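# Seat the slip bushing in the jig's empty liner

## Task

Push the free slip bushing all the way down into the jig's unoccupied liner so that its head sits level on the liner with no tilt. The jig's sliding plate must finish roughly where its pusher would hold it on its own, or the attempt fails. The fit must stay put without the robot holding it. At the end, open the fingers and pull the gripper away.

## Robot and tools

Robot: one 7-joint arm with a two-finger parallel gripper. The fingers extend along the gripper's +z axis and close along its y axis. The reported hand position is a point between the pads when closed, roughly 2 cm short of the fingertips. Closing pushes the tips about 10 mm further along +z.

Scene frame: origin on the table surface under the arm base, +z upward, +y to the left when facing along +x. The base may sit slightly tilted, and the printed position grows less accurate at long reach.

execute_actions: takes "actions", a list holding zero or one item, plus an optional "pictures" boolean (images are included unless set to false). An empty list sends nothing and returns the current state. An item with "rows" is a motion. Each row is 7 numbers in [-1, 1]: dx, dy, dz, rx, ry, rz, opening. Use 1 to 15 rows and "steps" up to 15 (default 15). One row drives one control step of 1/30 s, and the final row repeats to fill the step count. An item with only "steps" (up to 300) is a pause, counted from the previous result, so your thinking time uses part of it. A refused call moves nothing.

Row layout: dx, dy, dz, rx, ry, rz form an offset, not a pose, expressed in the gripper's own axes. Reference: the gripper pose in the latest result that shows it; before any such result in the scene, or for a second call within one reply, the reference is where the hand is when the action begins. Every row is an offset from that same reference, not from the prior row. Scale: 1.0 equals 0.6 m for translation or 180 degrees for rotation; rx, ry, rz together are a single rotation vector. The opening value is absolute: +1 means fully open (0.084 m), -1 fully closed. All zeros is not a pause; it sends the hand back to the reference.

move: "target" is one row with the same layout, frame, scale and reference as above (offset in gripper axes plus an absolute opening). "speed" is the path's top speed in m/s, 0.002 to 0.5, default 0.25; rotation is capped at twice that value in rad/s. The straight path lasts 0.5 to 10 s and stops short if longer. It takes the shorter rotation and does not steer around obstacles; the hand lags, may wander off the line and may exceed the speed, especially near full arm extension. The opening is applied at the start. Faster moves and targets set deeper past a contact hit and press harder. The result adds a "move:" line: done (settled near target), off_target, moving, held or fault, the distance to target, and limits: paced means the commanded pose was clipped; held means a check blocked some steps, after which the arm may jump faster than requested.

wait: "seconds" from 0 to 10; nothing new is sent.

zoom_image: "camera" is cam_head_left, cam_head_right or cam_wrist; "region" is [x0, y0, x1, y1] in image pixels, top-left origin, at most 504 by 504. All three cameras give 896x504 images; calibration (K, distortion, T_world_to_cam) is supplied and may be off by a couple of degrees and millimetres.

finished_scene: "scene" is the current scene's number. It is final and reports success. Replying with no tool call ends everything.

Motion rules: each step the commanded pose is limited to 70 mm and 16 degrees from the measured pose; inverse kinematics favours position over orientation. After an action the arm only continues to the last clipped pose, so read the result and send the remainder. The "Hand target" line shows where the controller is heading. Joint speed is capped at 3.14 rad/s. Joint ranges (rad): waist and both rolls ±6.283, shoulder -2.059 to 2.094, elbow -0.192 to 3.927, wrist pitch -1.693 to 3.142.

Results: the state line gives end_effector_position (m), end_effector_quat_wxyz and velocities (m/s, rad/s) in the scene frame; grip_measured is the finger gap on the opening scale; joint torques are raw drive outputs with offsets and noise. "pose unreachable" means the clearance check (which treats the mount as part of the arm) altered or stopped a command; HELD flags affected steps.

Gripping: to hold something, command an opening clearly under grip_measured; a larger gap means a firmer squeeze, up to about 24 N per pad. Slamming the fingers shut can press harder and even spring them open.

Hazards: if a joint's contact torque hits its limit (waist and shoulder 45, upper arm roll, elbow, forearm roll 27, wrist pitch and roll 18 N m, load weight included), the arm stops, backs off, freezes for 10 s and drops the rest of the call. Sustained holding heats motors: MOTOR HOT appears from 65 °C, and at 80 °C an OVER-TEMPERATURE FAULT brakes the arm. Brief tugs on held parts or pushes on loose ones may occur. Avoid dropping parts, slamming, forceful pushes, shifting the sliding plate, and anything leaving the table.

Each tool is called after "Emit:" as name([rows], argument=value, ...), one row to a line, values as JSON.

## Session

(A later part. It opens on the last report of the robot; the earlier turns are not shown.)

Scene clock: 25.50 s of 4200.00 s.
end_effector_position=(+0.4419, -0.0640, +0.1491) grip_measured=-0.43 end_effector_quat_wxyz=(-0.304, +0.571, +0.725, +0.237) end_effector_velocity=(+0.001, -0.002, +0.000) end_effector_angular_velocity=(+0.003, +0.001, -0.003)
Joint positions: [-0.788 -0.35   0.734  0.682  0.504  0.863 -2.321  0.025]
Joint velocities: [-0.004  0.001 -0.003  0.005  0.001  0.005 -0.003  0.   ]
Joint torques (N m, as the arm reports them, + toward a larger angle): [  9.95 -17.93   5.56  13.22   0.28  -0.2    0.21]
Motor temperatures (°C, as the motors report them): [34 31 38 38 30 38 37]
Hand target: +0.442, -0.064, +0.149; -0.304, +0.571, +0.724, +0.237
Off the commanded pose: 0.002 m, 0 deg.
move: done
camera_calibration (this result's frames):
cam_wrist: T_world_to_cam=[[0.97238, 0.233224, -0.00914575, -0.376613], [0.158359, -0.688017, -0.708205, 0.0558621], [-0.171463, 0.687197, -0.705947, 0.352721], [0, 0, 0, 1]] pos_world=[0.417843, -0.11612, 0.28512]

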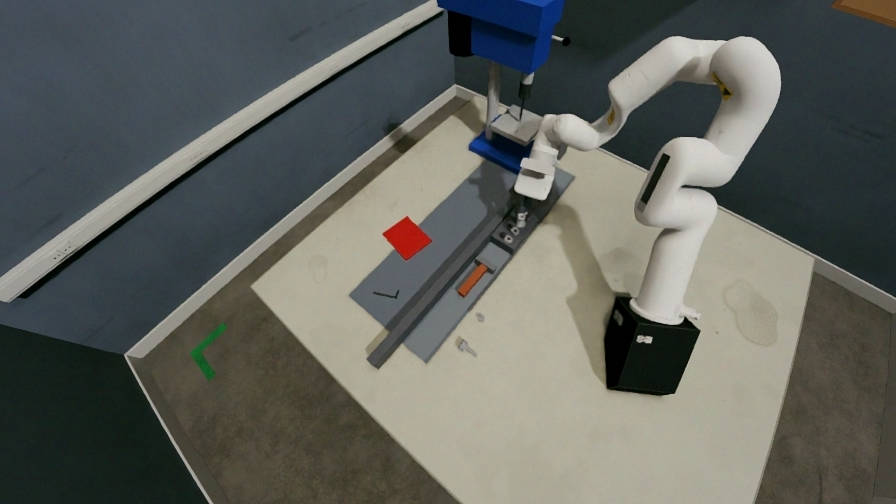

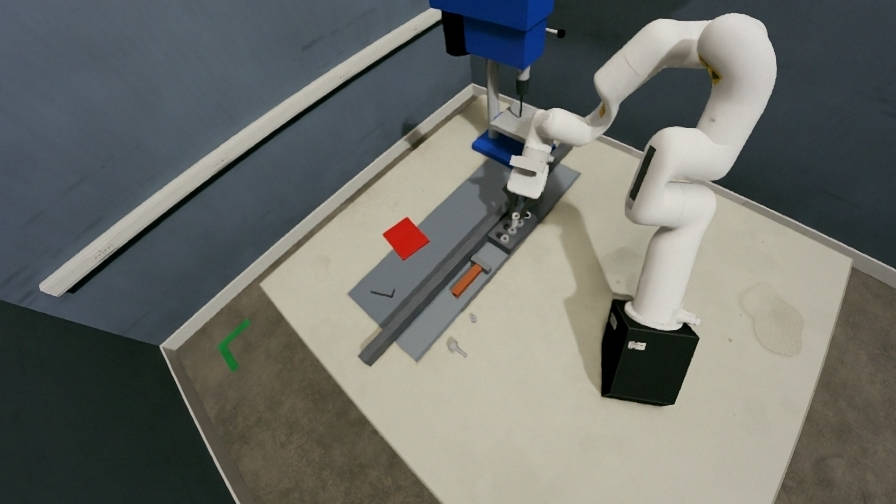

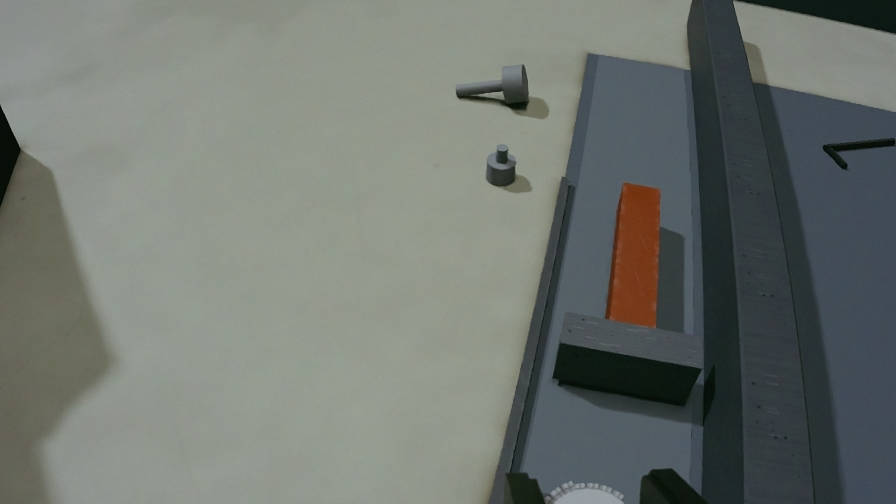

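Emit:
zoom_image(camera="cam_head_left", region=[450, 170, 590, 300])

Emit:
execute_actions([
  {"steps":60},
])

Region (450, 170, 590, 300) of cam_head_left's 896x504 image, scaled by 3.600, with more detail than that image has; it fills the top 468 rows of this view, and the rest is white.

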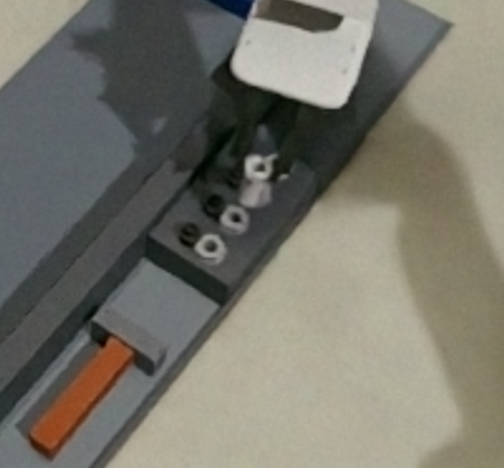

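Scene clock: 27.50 s of 4200.00 s.
end_effector_position=(+0.4421, -0.0645, +0.1489) grip_measured=-0.43 end_effector_quat_wxyz=(-0.304, +0.571, +0.724, +0.237) end_effector_velocity=(-0.000, +0.000, -0.000) end_effector_angular_velocity=(+0.000, +0.001, +0.000)
Joint positions: [-0.789 -0.35   0.733  0.683  0.504  0.864 -2.321  0.025]
Joint velocities: [-0.     0.    -0.    -0.001 -0.     0.     0.     0.   ]
Joint torques (N m, as the arm reports them, + toward a larger angle): [ 10.05 -18.12   5.83  13.27   0.51  -0.14   0.22]
Motor temperatures (°C, as the motors report them): [34 31 38 38 30 38 37]
Hand target: +0.442, -0.064, +0.149; -0.304, +0.571, +0.724, +0.237
Off the commanded pose: 0.002 m, 0 deg.
Steps of this call (steps 1 to 60: nothing new was sent). Readings (end_effector_position):
1: (+0.4420, -0.0641, +0.1491)
2: (+0.4420, -0.0642, +0.1490)
4: (+0.4420, -0.0643, +0.1490)
8: (+0.4421, -0.0644, +0.1489)
60: the state above
camera_calibration (this result's frames):
cam_wrist: T_world_to_cam=[[0.972656, 0.232054, -0.00950982, -0.376804], [0.15722, -0.688021, -0.708456, 0.0559289], [-0.170943, 0.687589, -0.705691, 0.352695], [0, 0, 0, 1]] pos_world=[0.417998, -0.11659, 0.284933]

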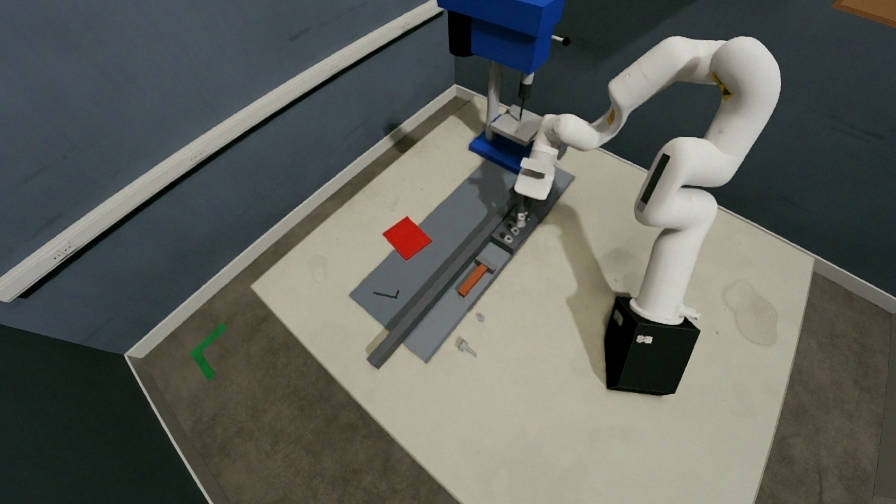

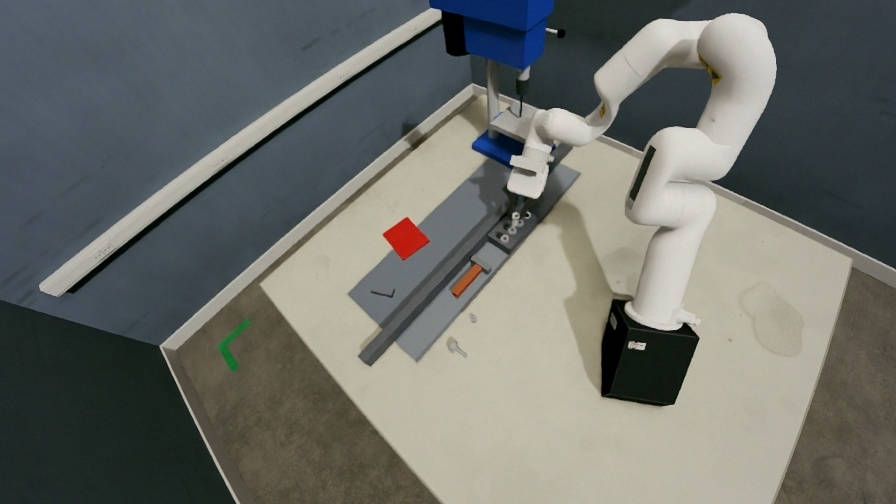

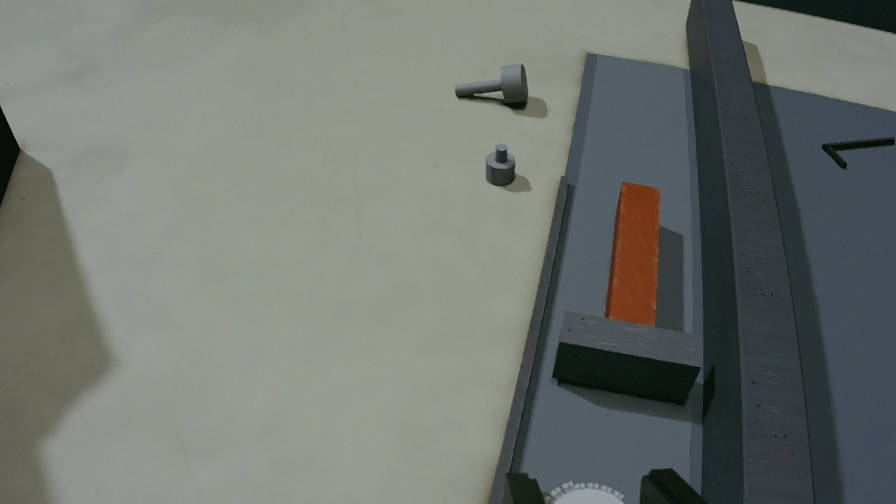

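Emit:
move(target=[-0.207,-0.052,-0.163,0,0,0,-0.75], speed=0.25)

Scene clock: 29.70 s of 4200.00 s.
end_effector_position=(+0.4492, -0.2230, +0.1299) grip_measured=-0.43 end_effector_quat_wxyz=(-0.304, +0.570, +0.725, +0.238) end_effector_velocity=(+0.000, -0.005, -0.000) end_effector_angular_velocity=(-0.003, +0.000, -0.005)
Joint positions: [-0.946 -0.276  0.511  0.947  0.357  1.134 -2.527  0.025]
Joint velocities: [-0.005  0.002 -0.004  0.008 -0.002  0.004 -0.002  0.   ]
Joint torques (N m, as the arm reports them, + toward a larger angle): [  7.99 -24.69   4.45  13.67   0.78  -0.02   0.26]
Motor temperatures (°C, as the motors report them): [34 31 38 38 30 38 37]
Hand target: +0.449, -0.224, +0.130; -0.304, +0.571, +0.724, +0.238
Off the commanded pose: 0.002 m, 0 deg.
move: done
camera_calibration (this result's frames):
cam_wrist: T_world_to_cam=[[0.972247, 0.233819, -0.00799917, -0.346747], [0.159322, -0.686743, -0.709225, -0.0682486], [-0.171324, 0.688268, -0.704937, 0.449676], [0, 0, 0, 1]] pos_world=[0.425038, -0.275291, 0.265816]

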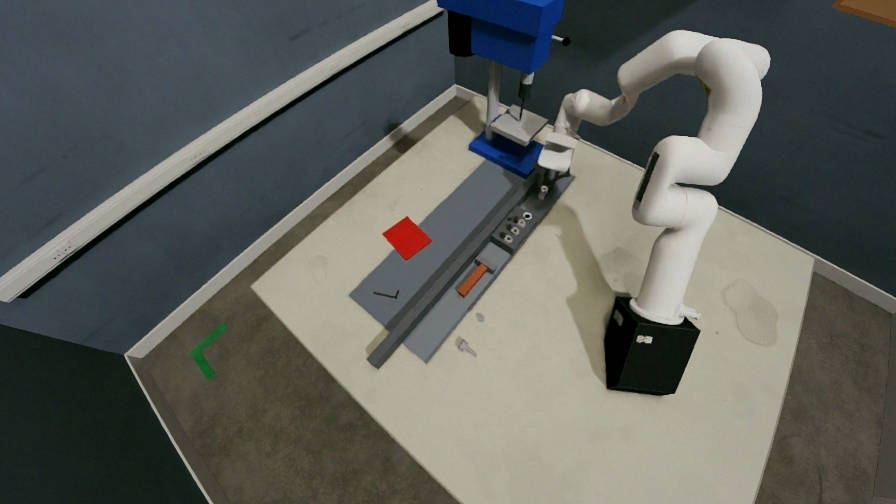

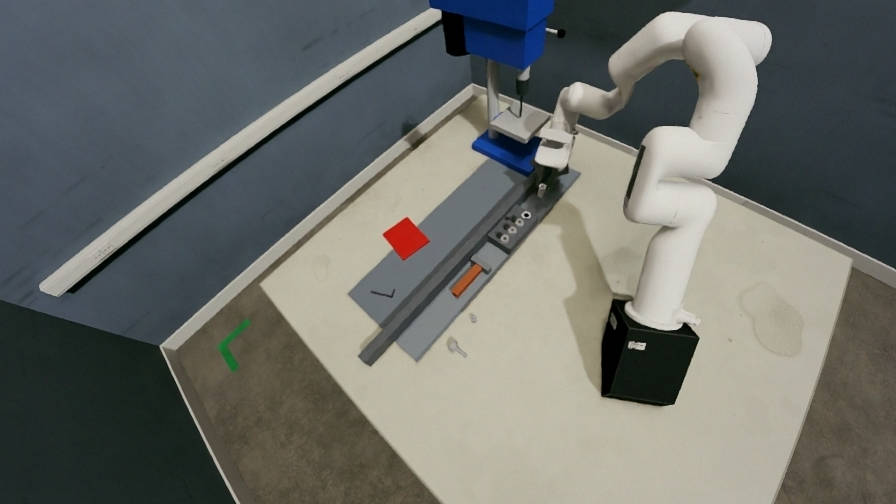

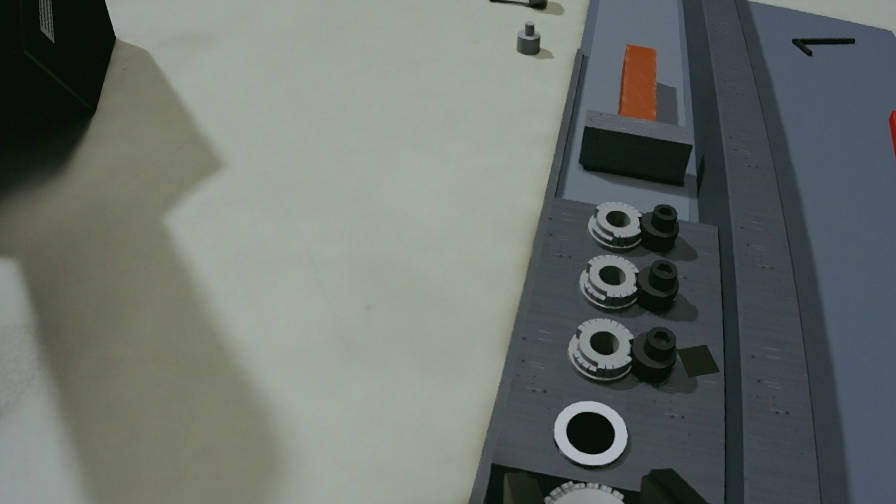

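Emit:
move(target=[0.061,0.021,0.092,0,0,0,-0.75], speed=0.12)

Emit:
zoom_image(camera="cam_head_left", region=[490, 170, 570, 250])

Emit:
zoom_image(camera="cam_head_right", region=[490, 170, 570, 250])

Scene clock: 32.13 s of 4200.00 s.
end_effector_position=(+0.4459, -0.1575, +0.1170) grip_measured=-0.43 end_effector_quat_wxyz=(-0.304, +0.571, +0.725, +0.238) end_effector_velocity=(+0.000, +0.001, -0.000) end_effector_angular_velocity=(-0.002, -0.001, +0.000)
Joint positions: [-0.895 -0.274  0.593  0.814  0.399  0.974 -2.463  0.025]
Joint velocities: [ 0.002 -0.     0.002 -0.003 -0.    -0.005  0.002 -0.   ]
Joint torques (N m, as the arm reports them, + toward a larger angle): [  8.89 -22.25   5.37  12.48   0.37  -0.03   0.16]
Motor temperatures (°C, as the motors report them): [34 31 38 38 30 38 37]
Hand target: +0.446, -0.157, +0.117; -0.305, +0.570, +0.725, +0.238
Off the commanded pose: 0.001 m, 0 deg.
move: done
camera_calibration (this result's frames):
cam_wrist: T_world_to_cam=[[0.972461, 0.232911, -0.00845163, -0.359171], [0.158488, -0.687442, -0.708735, -0.031694], [-0.170882, 0.687878, -0.705424, 0.394797], [0, 0, 0, 1]] pos_world=[0.421767, -0.209705, 0.253001]

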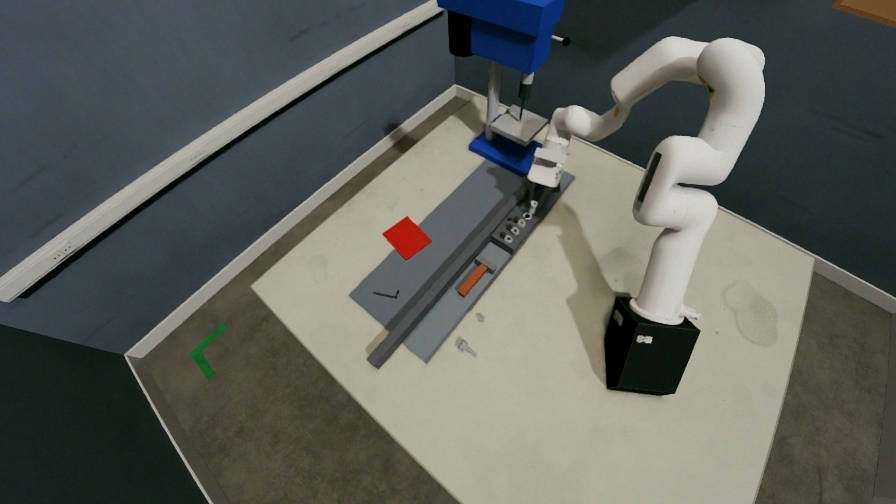

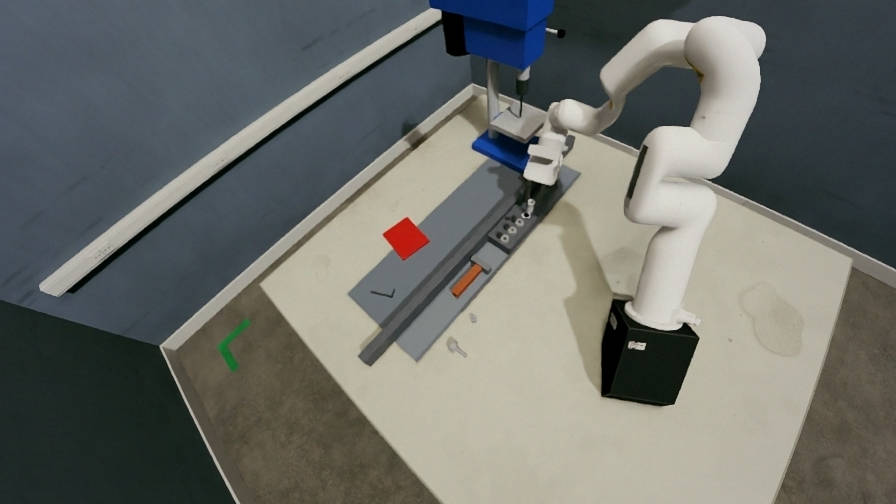

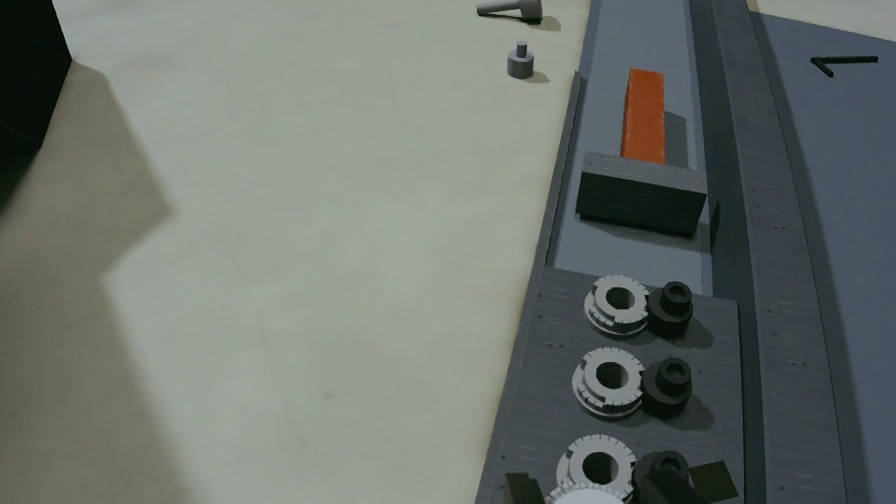

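Region (490, 170, 570, 250) of cam_head_left's 896x504 image, scaled by 6.300, with more detail than that image has.

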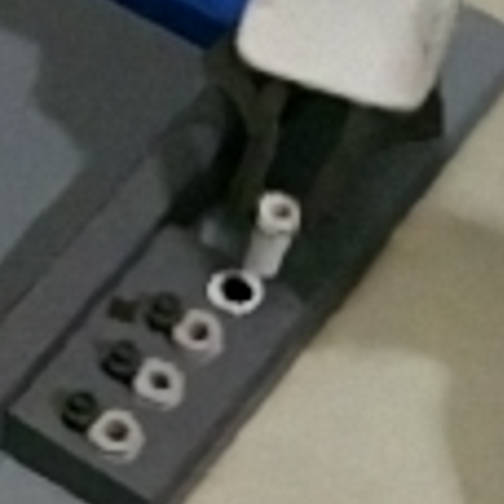

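Region (490, 170, 570, 250) of cam_head_right's 896x504 image, scaled by 6.300, with more detail than that image has.

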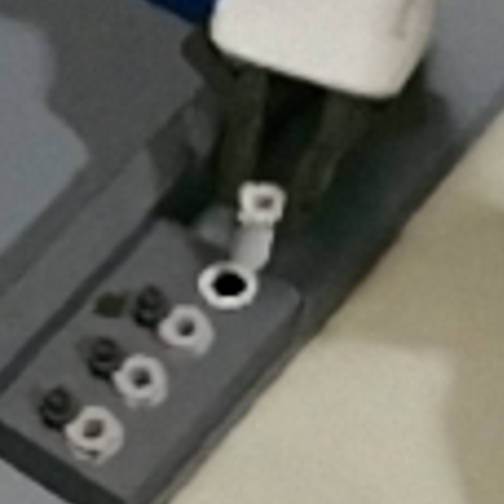

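Emit:
move(target=[0.0,0.011,0.024,0,0,0,-0.75], speed=0.08)

Emit:
zoom_image(camera="cam_head_left", region=[490, 170, 570, 250])

Emit:
zoom_image(camera="cam_head_right", region=[490, 170, 570, 250])

Scene clock: 35.40 s of 4200.00 s.
end_effector_position=(+0.4499, -0.1461, +0.1069) grip_measured=-0.43 end_effector_quat_wxyz=(-0.304, +0.571, +0.725, +0.238) end_effector_velocity=(+0.001, -0.000, -0.000) end_effector_angular_velocity=(-0.002, -0.001, -0.001)
Joint positions: [-0.894 -0.231  0.619  0.811  0.386  0.925 -2.439  0.025]
Joint velocities: [ 0.     0.002  0.001  0.001 -0.001 -0.003  0.002 -0.   ]
Joint torques (N m, as the arm reports them, + toward a larger angle): [  9.09 -22.52   5.68  11.84   0.35  -0.03   0.24]
Motor temperatures (°C, as the motors report them): [34 31 38 38 30 38 37]
Hand target: +0.450, -0.146, +0.107; -0.304, +0.571, +0.725, +0.237
Off the commanded pose: 0.000 m, 0 deg.
move: done
camera_calibration (this result's frames):
cam_wrist: T_world_to_cam=[[0.972486, 0.232806, -0.00851901, -0.365783], [0.158399, -0.6876, -0.708602, -0.0316601], [-0.170824, 0.687756, -0.705557, 0.380508], [0, 0, 0, 1]] pos_world=[0.425734, -0.19831, 0.24292]

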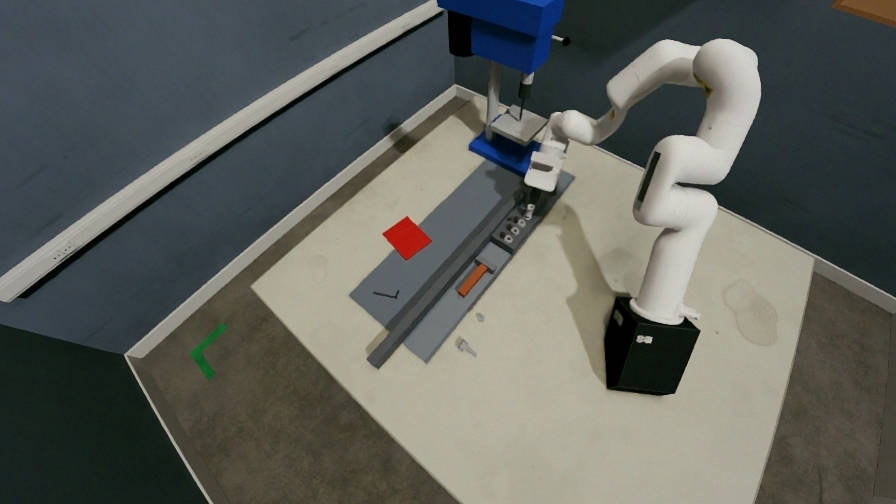

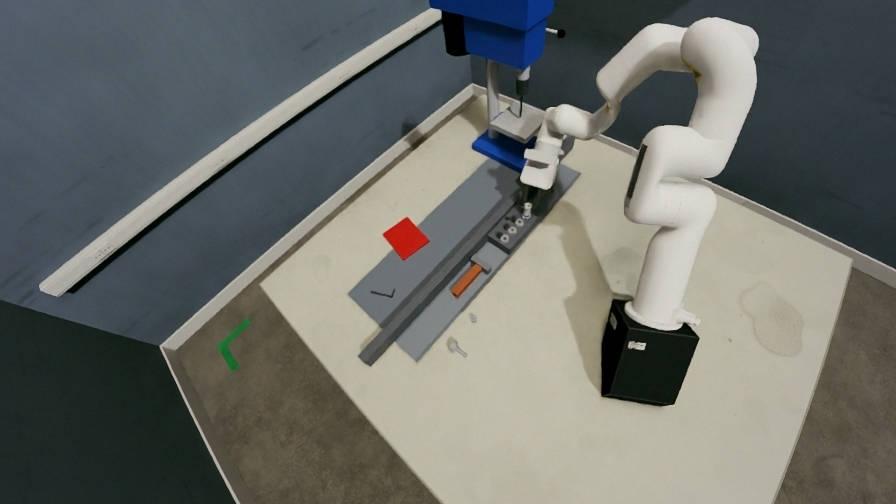

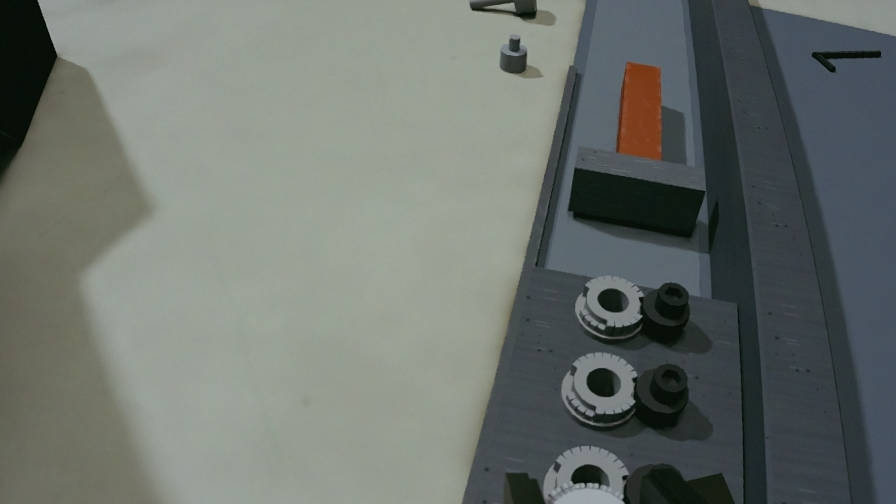

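Region (490, 170, 570, 250) of cam_head_left's 896x504 image, scaled by 6.300, with more detail than that image has.

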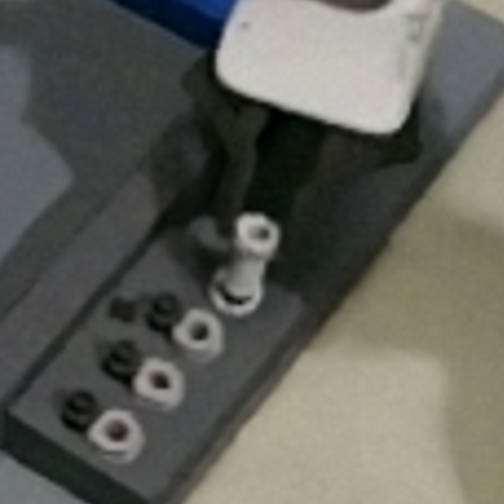

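Region (490, 170, 570, 250) of cam_head_right's 896x504 image, scaled by 6.300, with more detail than that image has.

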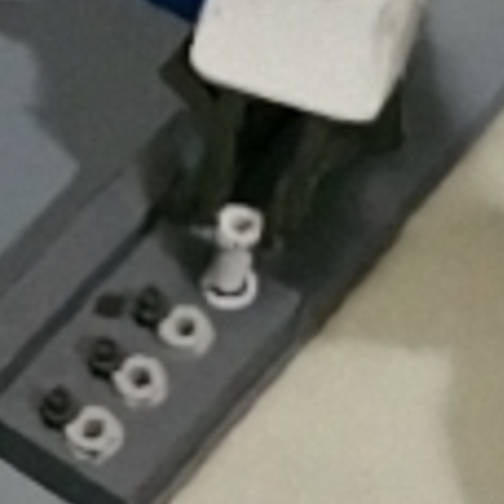

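Emit:
move(target=[-0.009,-0.003,0.010,0,0,0,-0.75], speed=0.02)

Emit:
zoom_image(camera="cam_head_left", region=[500, 180, 560, 240])

Emit:
zoom_image(camera="cam_head_right", region=[500, 180, 560, 240])

Scene clock: 37.23 s of 4200.00 s.
end_effector_position=(+0.4480, -0.1461, +0.0989) grip_measured=-0.43 end_effector_quat_wxyz=(-0.304, +0.571, +0.725, +0.237) end_effector_velocity=(+0.001, -0.000, +0.000) end_effector_angular_velocity=(-0.002, -0.004, +0.001)
Joint positions: [-0.9   -0.21   0.619  0.807  0.378  0.904 -2.445  0.025]
Joint velocities: [-0.     0.001  0.002  0.002 -0.001 -0.003 -0.     0.   ]
Joint torques (N m, as the arm reports them, + toward a larger angle): [  9.07 -22.5    5.89  11.62   0.4    0.     0.26]
Motor temperatures (°C, as the motors report them): [34 32 38 38 30 38 37]
Hand target: +0.448, -0.146, +0.099; -0.304, +0.571, +0.725, +0.237
Off the commanded pose: 0.000 m, 0 deg.
move: done
camera_calibration (this result's frames):
cam_wrist: T_world_to_cam=[[0.972491, 0.232779, -0.00861416, -0.364021], [0.15831, -0.687599, -0.708622, -0.0369883], [-0.170876, 0.687765, -0.705536, 0.37454], [0, 0, 0, 1]] pos_world=[0.423863, -0.198292, 0.234905]

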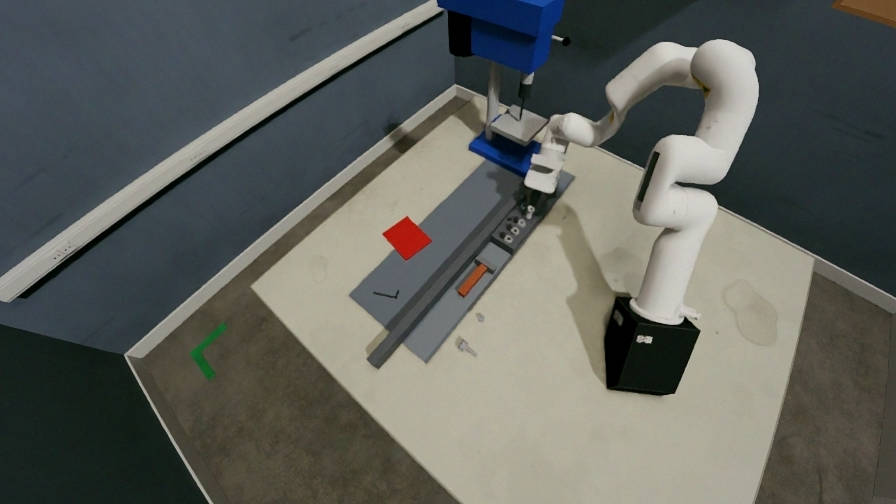

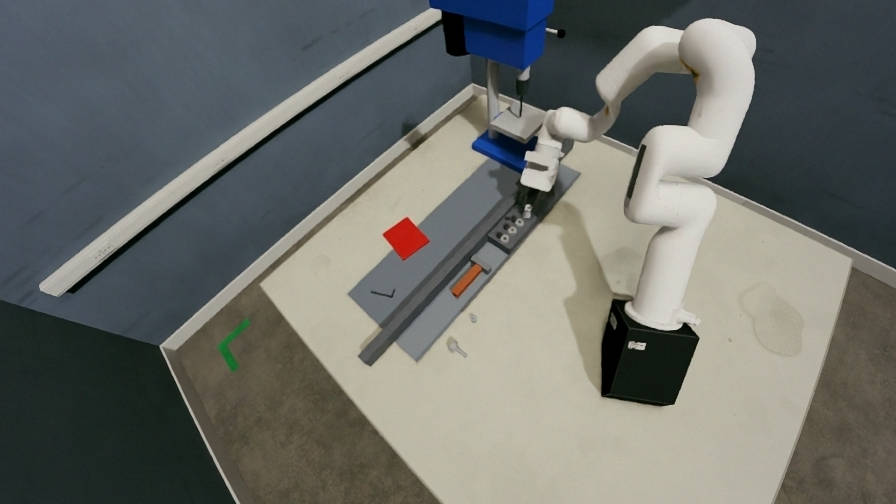

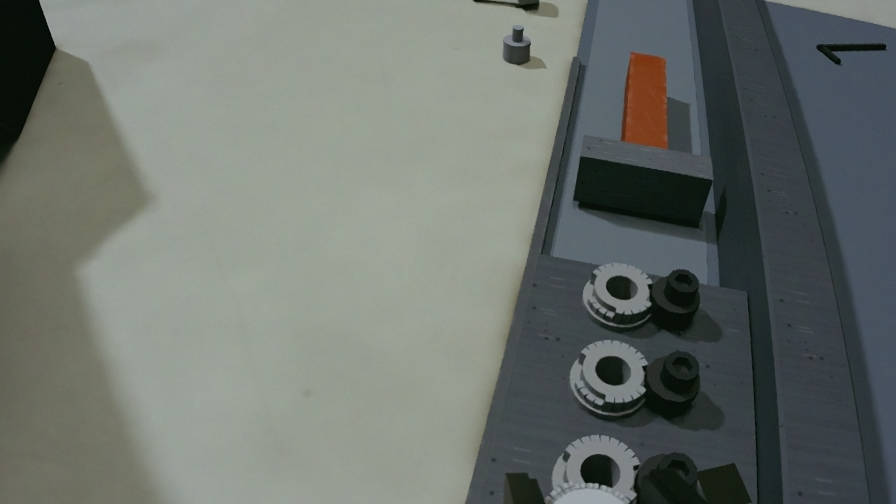

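Region (500, 180, 560, 240) of cam_head_left's 896x504 image, scaled by 8.400, with more detail than that image has.

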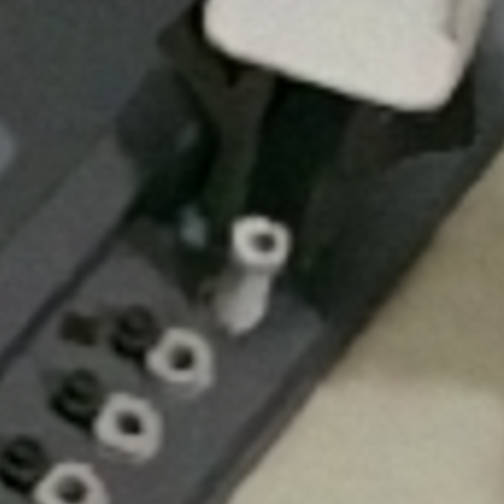

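Region (500, 180, 560, 240) of cam_head_right's 896x504 image, scaled by 8.400, with more detail than that image has.

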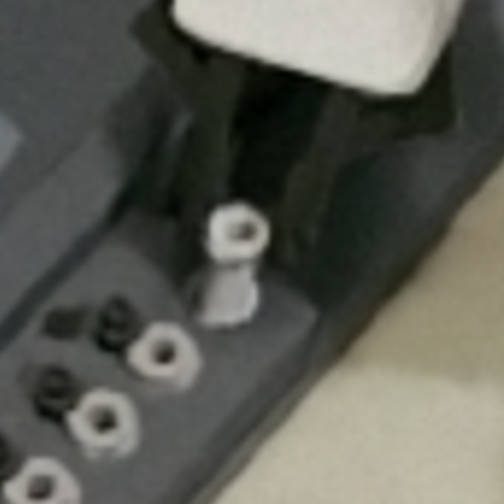

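Emit:
move(target=[-0.0063,-0.003,-0.0063,0,0,0,-0.75], speed=0.02)

Emit:
zoom_image(camera="cam_head_left", region=[500, 180, 560, 240])

Emit:
zoom_image(camera="cam_head_right", region=[500, 180, 560, 240])

Scene clock: 38.93 s of 4200.00 s.
end_effector_position=(+0.4476, -0.1517, +0.0989) grip_measured=-0.43 end_effector_quat_wxyz=(-0.304, +0.571, +0.725, +0.237) end_effector_velocity=(-0.001, +0.001, -0.000) end_effector_angular_velocity=(+0.002, +0.001, +0.002)
Joint positions: [-0.905 -0.213  0.611  0.814  0.376  0.916 -2.454  0.025]
Joint velocities: [-0.     0.001  0.001 -0.001 -0.     0.002 -0.001  0.   ]
Joint torques (N m, as the arm reports them, + toward a larger angle): [  9.27 -22.68   5.88  11.68   0.37  -0.01   0.19]
Motor temperatures (°C, as the motors report them): [34 32 38 38 30 38 37]
Hand target: +0.448, -0.152, +0.099; -0.304, +0.571, +0.725, +0.238
Off the commanded pose: 0.000 m, 0 deg.
move: done
camera_calibration (this result's frames):
cam_wrist: T_world_to_cam=[[0.972501, 0.232742, -0.00859037, -0.36228], [0.158301, -0.687605, -0.708618, -0.040772], [-0.170832, 0.687772, -0.70554, 0.378265], [0, 0, 0, 1]] pos_world=[0.423392, -0.203877, 0.234877]

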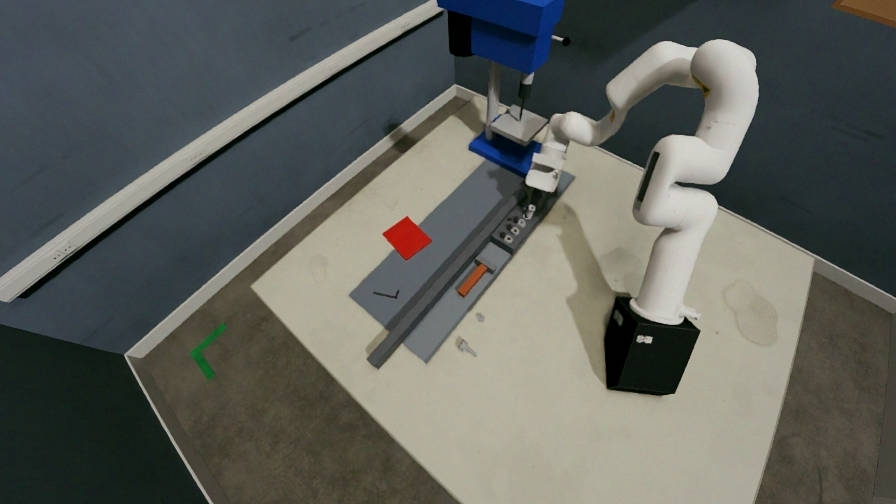

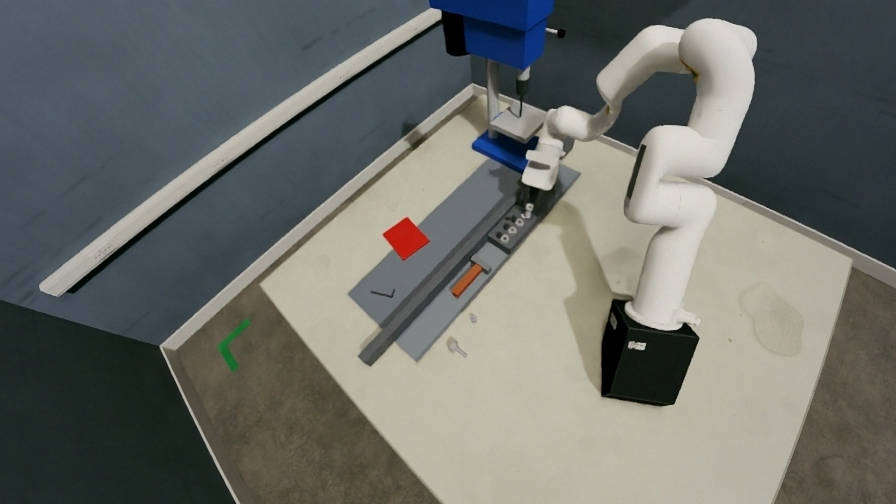

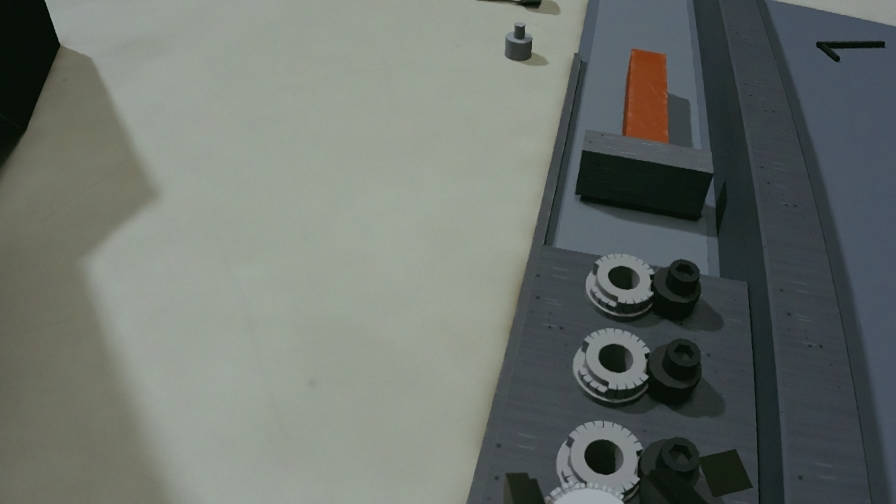

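Region (500, 180, 560, 240) of cam_head_left's 896x504 image, scaled by 8.400, with more detail than that image has.

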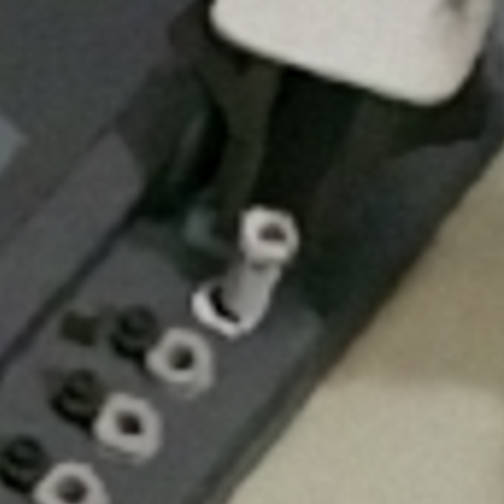

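Region (500, 180, 560, 240) of cam_head_right's 896x504 image, scaled by 8.400, with more detail than that image has.

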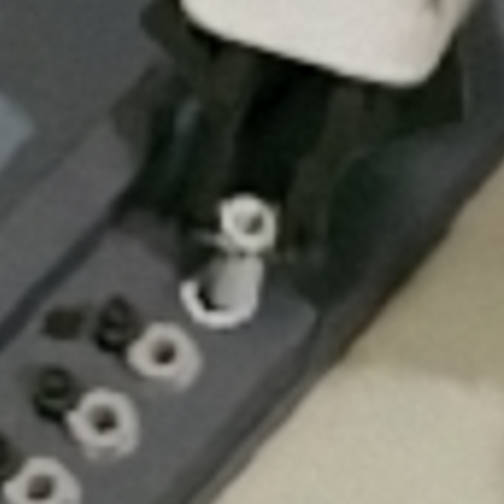

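Emit:
move(target=[0.001,0.009,0.001,0,0,0,-0.75], speed=0.02)

Emit:
zoom_image(camera="cam_head_left", region=[500, 180, 560, 240])

Emit:
zoom_image(camera="cam_head_right", region=[500, 180, 560, 240])

Scene clock: 40.77 s of 4200.00 s.
end_effector_position=(+0.4526, -0.1496, +0.0989) grip_measured=-0.43 end_effector_quat_wxyz=(-0.304, +0.571, +0.725, +0.237) end_effector_velocity=(+0.000, -0.000, -0.000) end_effector_angular_velocity=(-0.001, +0.001, -0.002)
Joint positions: [-0.904 -0.198  0.62   0.828  0.367  0.913 -2.438  0.025]
Joint velocities: [-0.001  0.001  0.     0.001 -0.001 -0.001  0.002  0.   ]
Joint torques (N m, as the arm reports them, + toward a larger angle): [  9.21 -22.77   6.08  11.63   0.45  -0.04   0.16]
Motor temperatures (°C, as the motors report them): [34 32 38 38 30 38 37]
Hand target: +0.453, -0.150, +0.099; -0.304, +0.571, +0.725, +0.237
Off the commanded pose: 0.000 m, 0 deg.
move: done
camera_calibration (this result's frames):
cam_wrist: T_world_to_cam=[[0.972491, 0.232783, -0.00860486, -0.367618], [0.158316, -0.687587, -0.708632, -0.0401221], [-0.170874, 0.687776, -0.705525, 0.377692], [0, 0, 0, 1]] pos_world=[0.428395, -0.20178, 0.234876]

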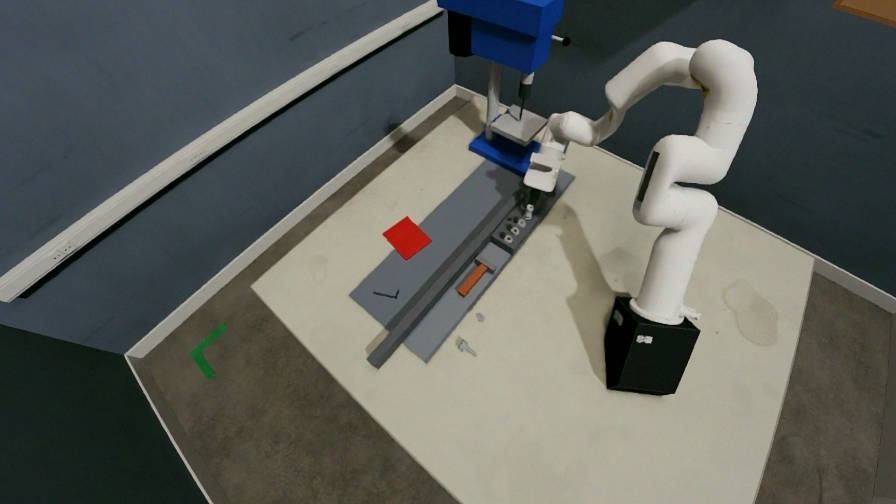

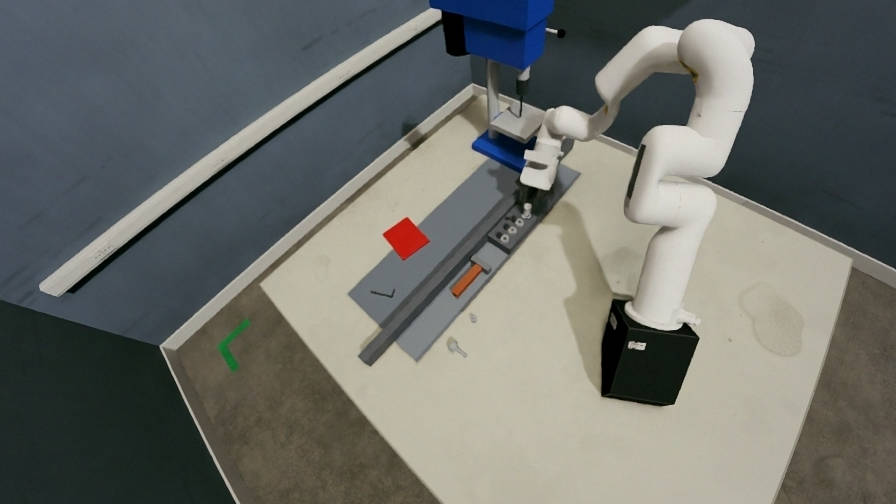

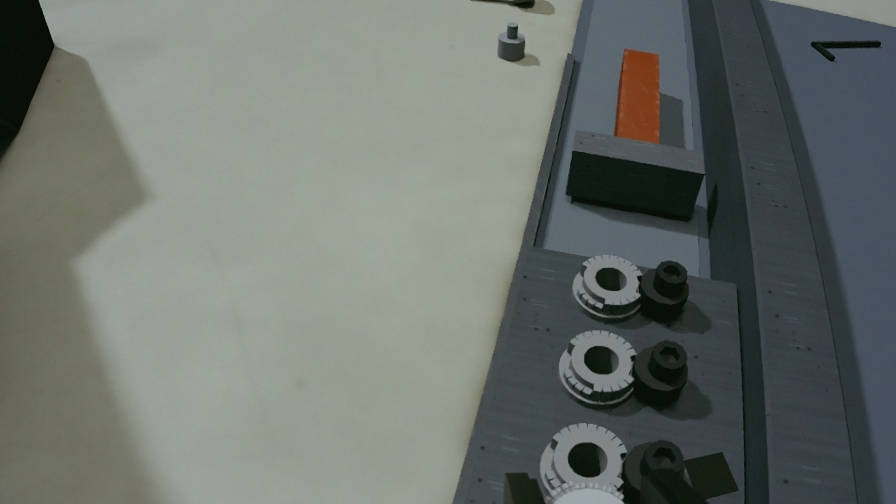

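Region (500, 180, 560, 240) of cam_head_left's 896x504 image, scaled by 8.400, with more detail than that image has.

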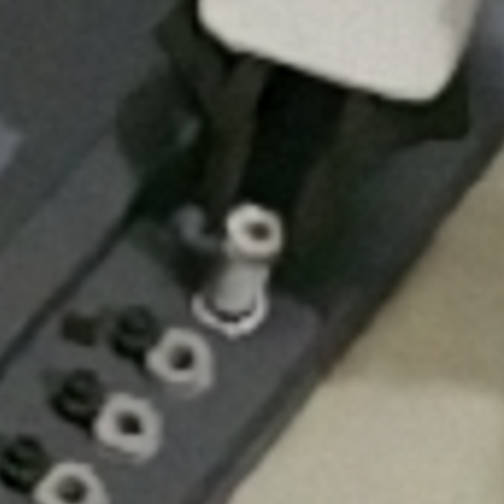

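Region (500, 180, 560, 240) of cam_head_right's 896x504 image, scaled by 8.400, with more detail than that image has.

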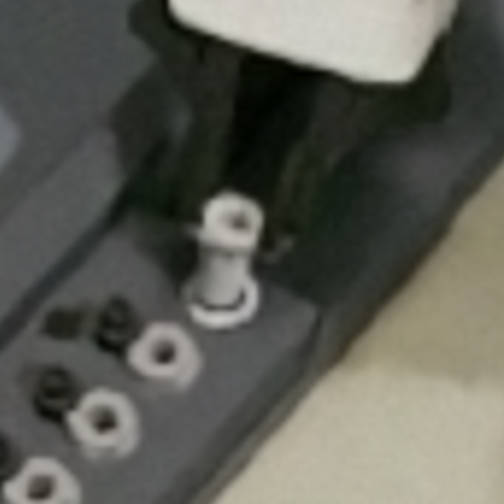

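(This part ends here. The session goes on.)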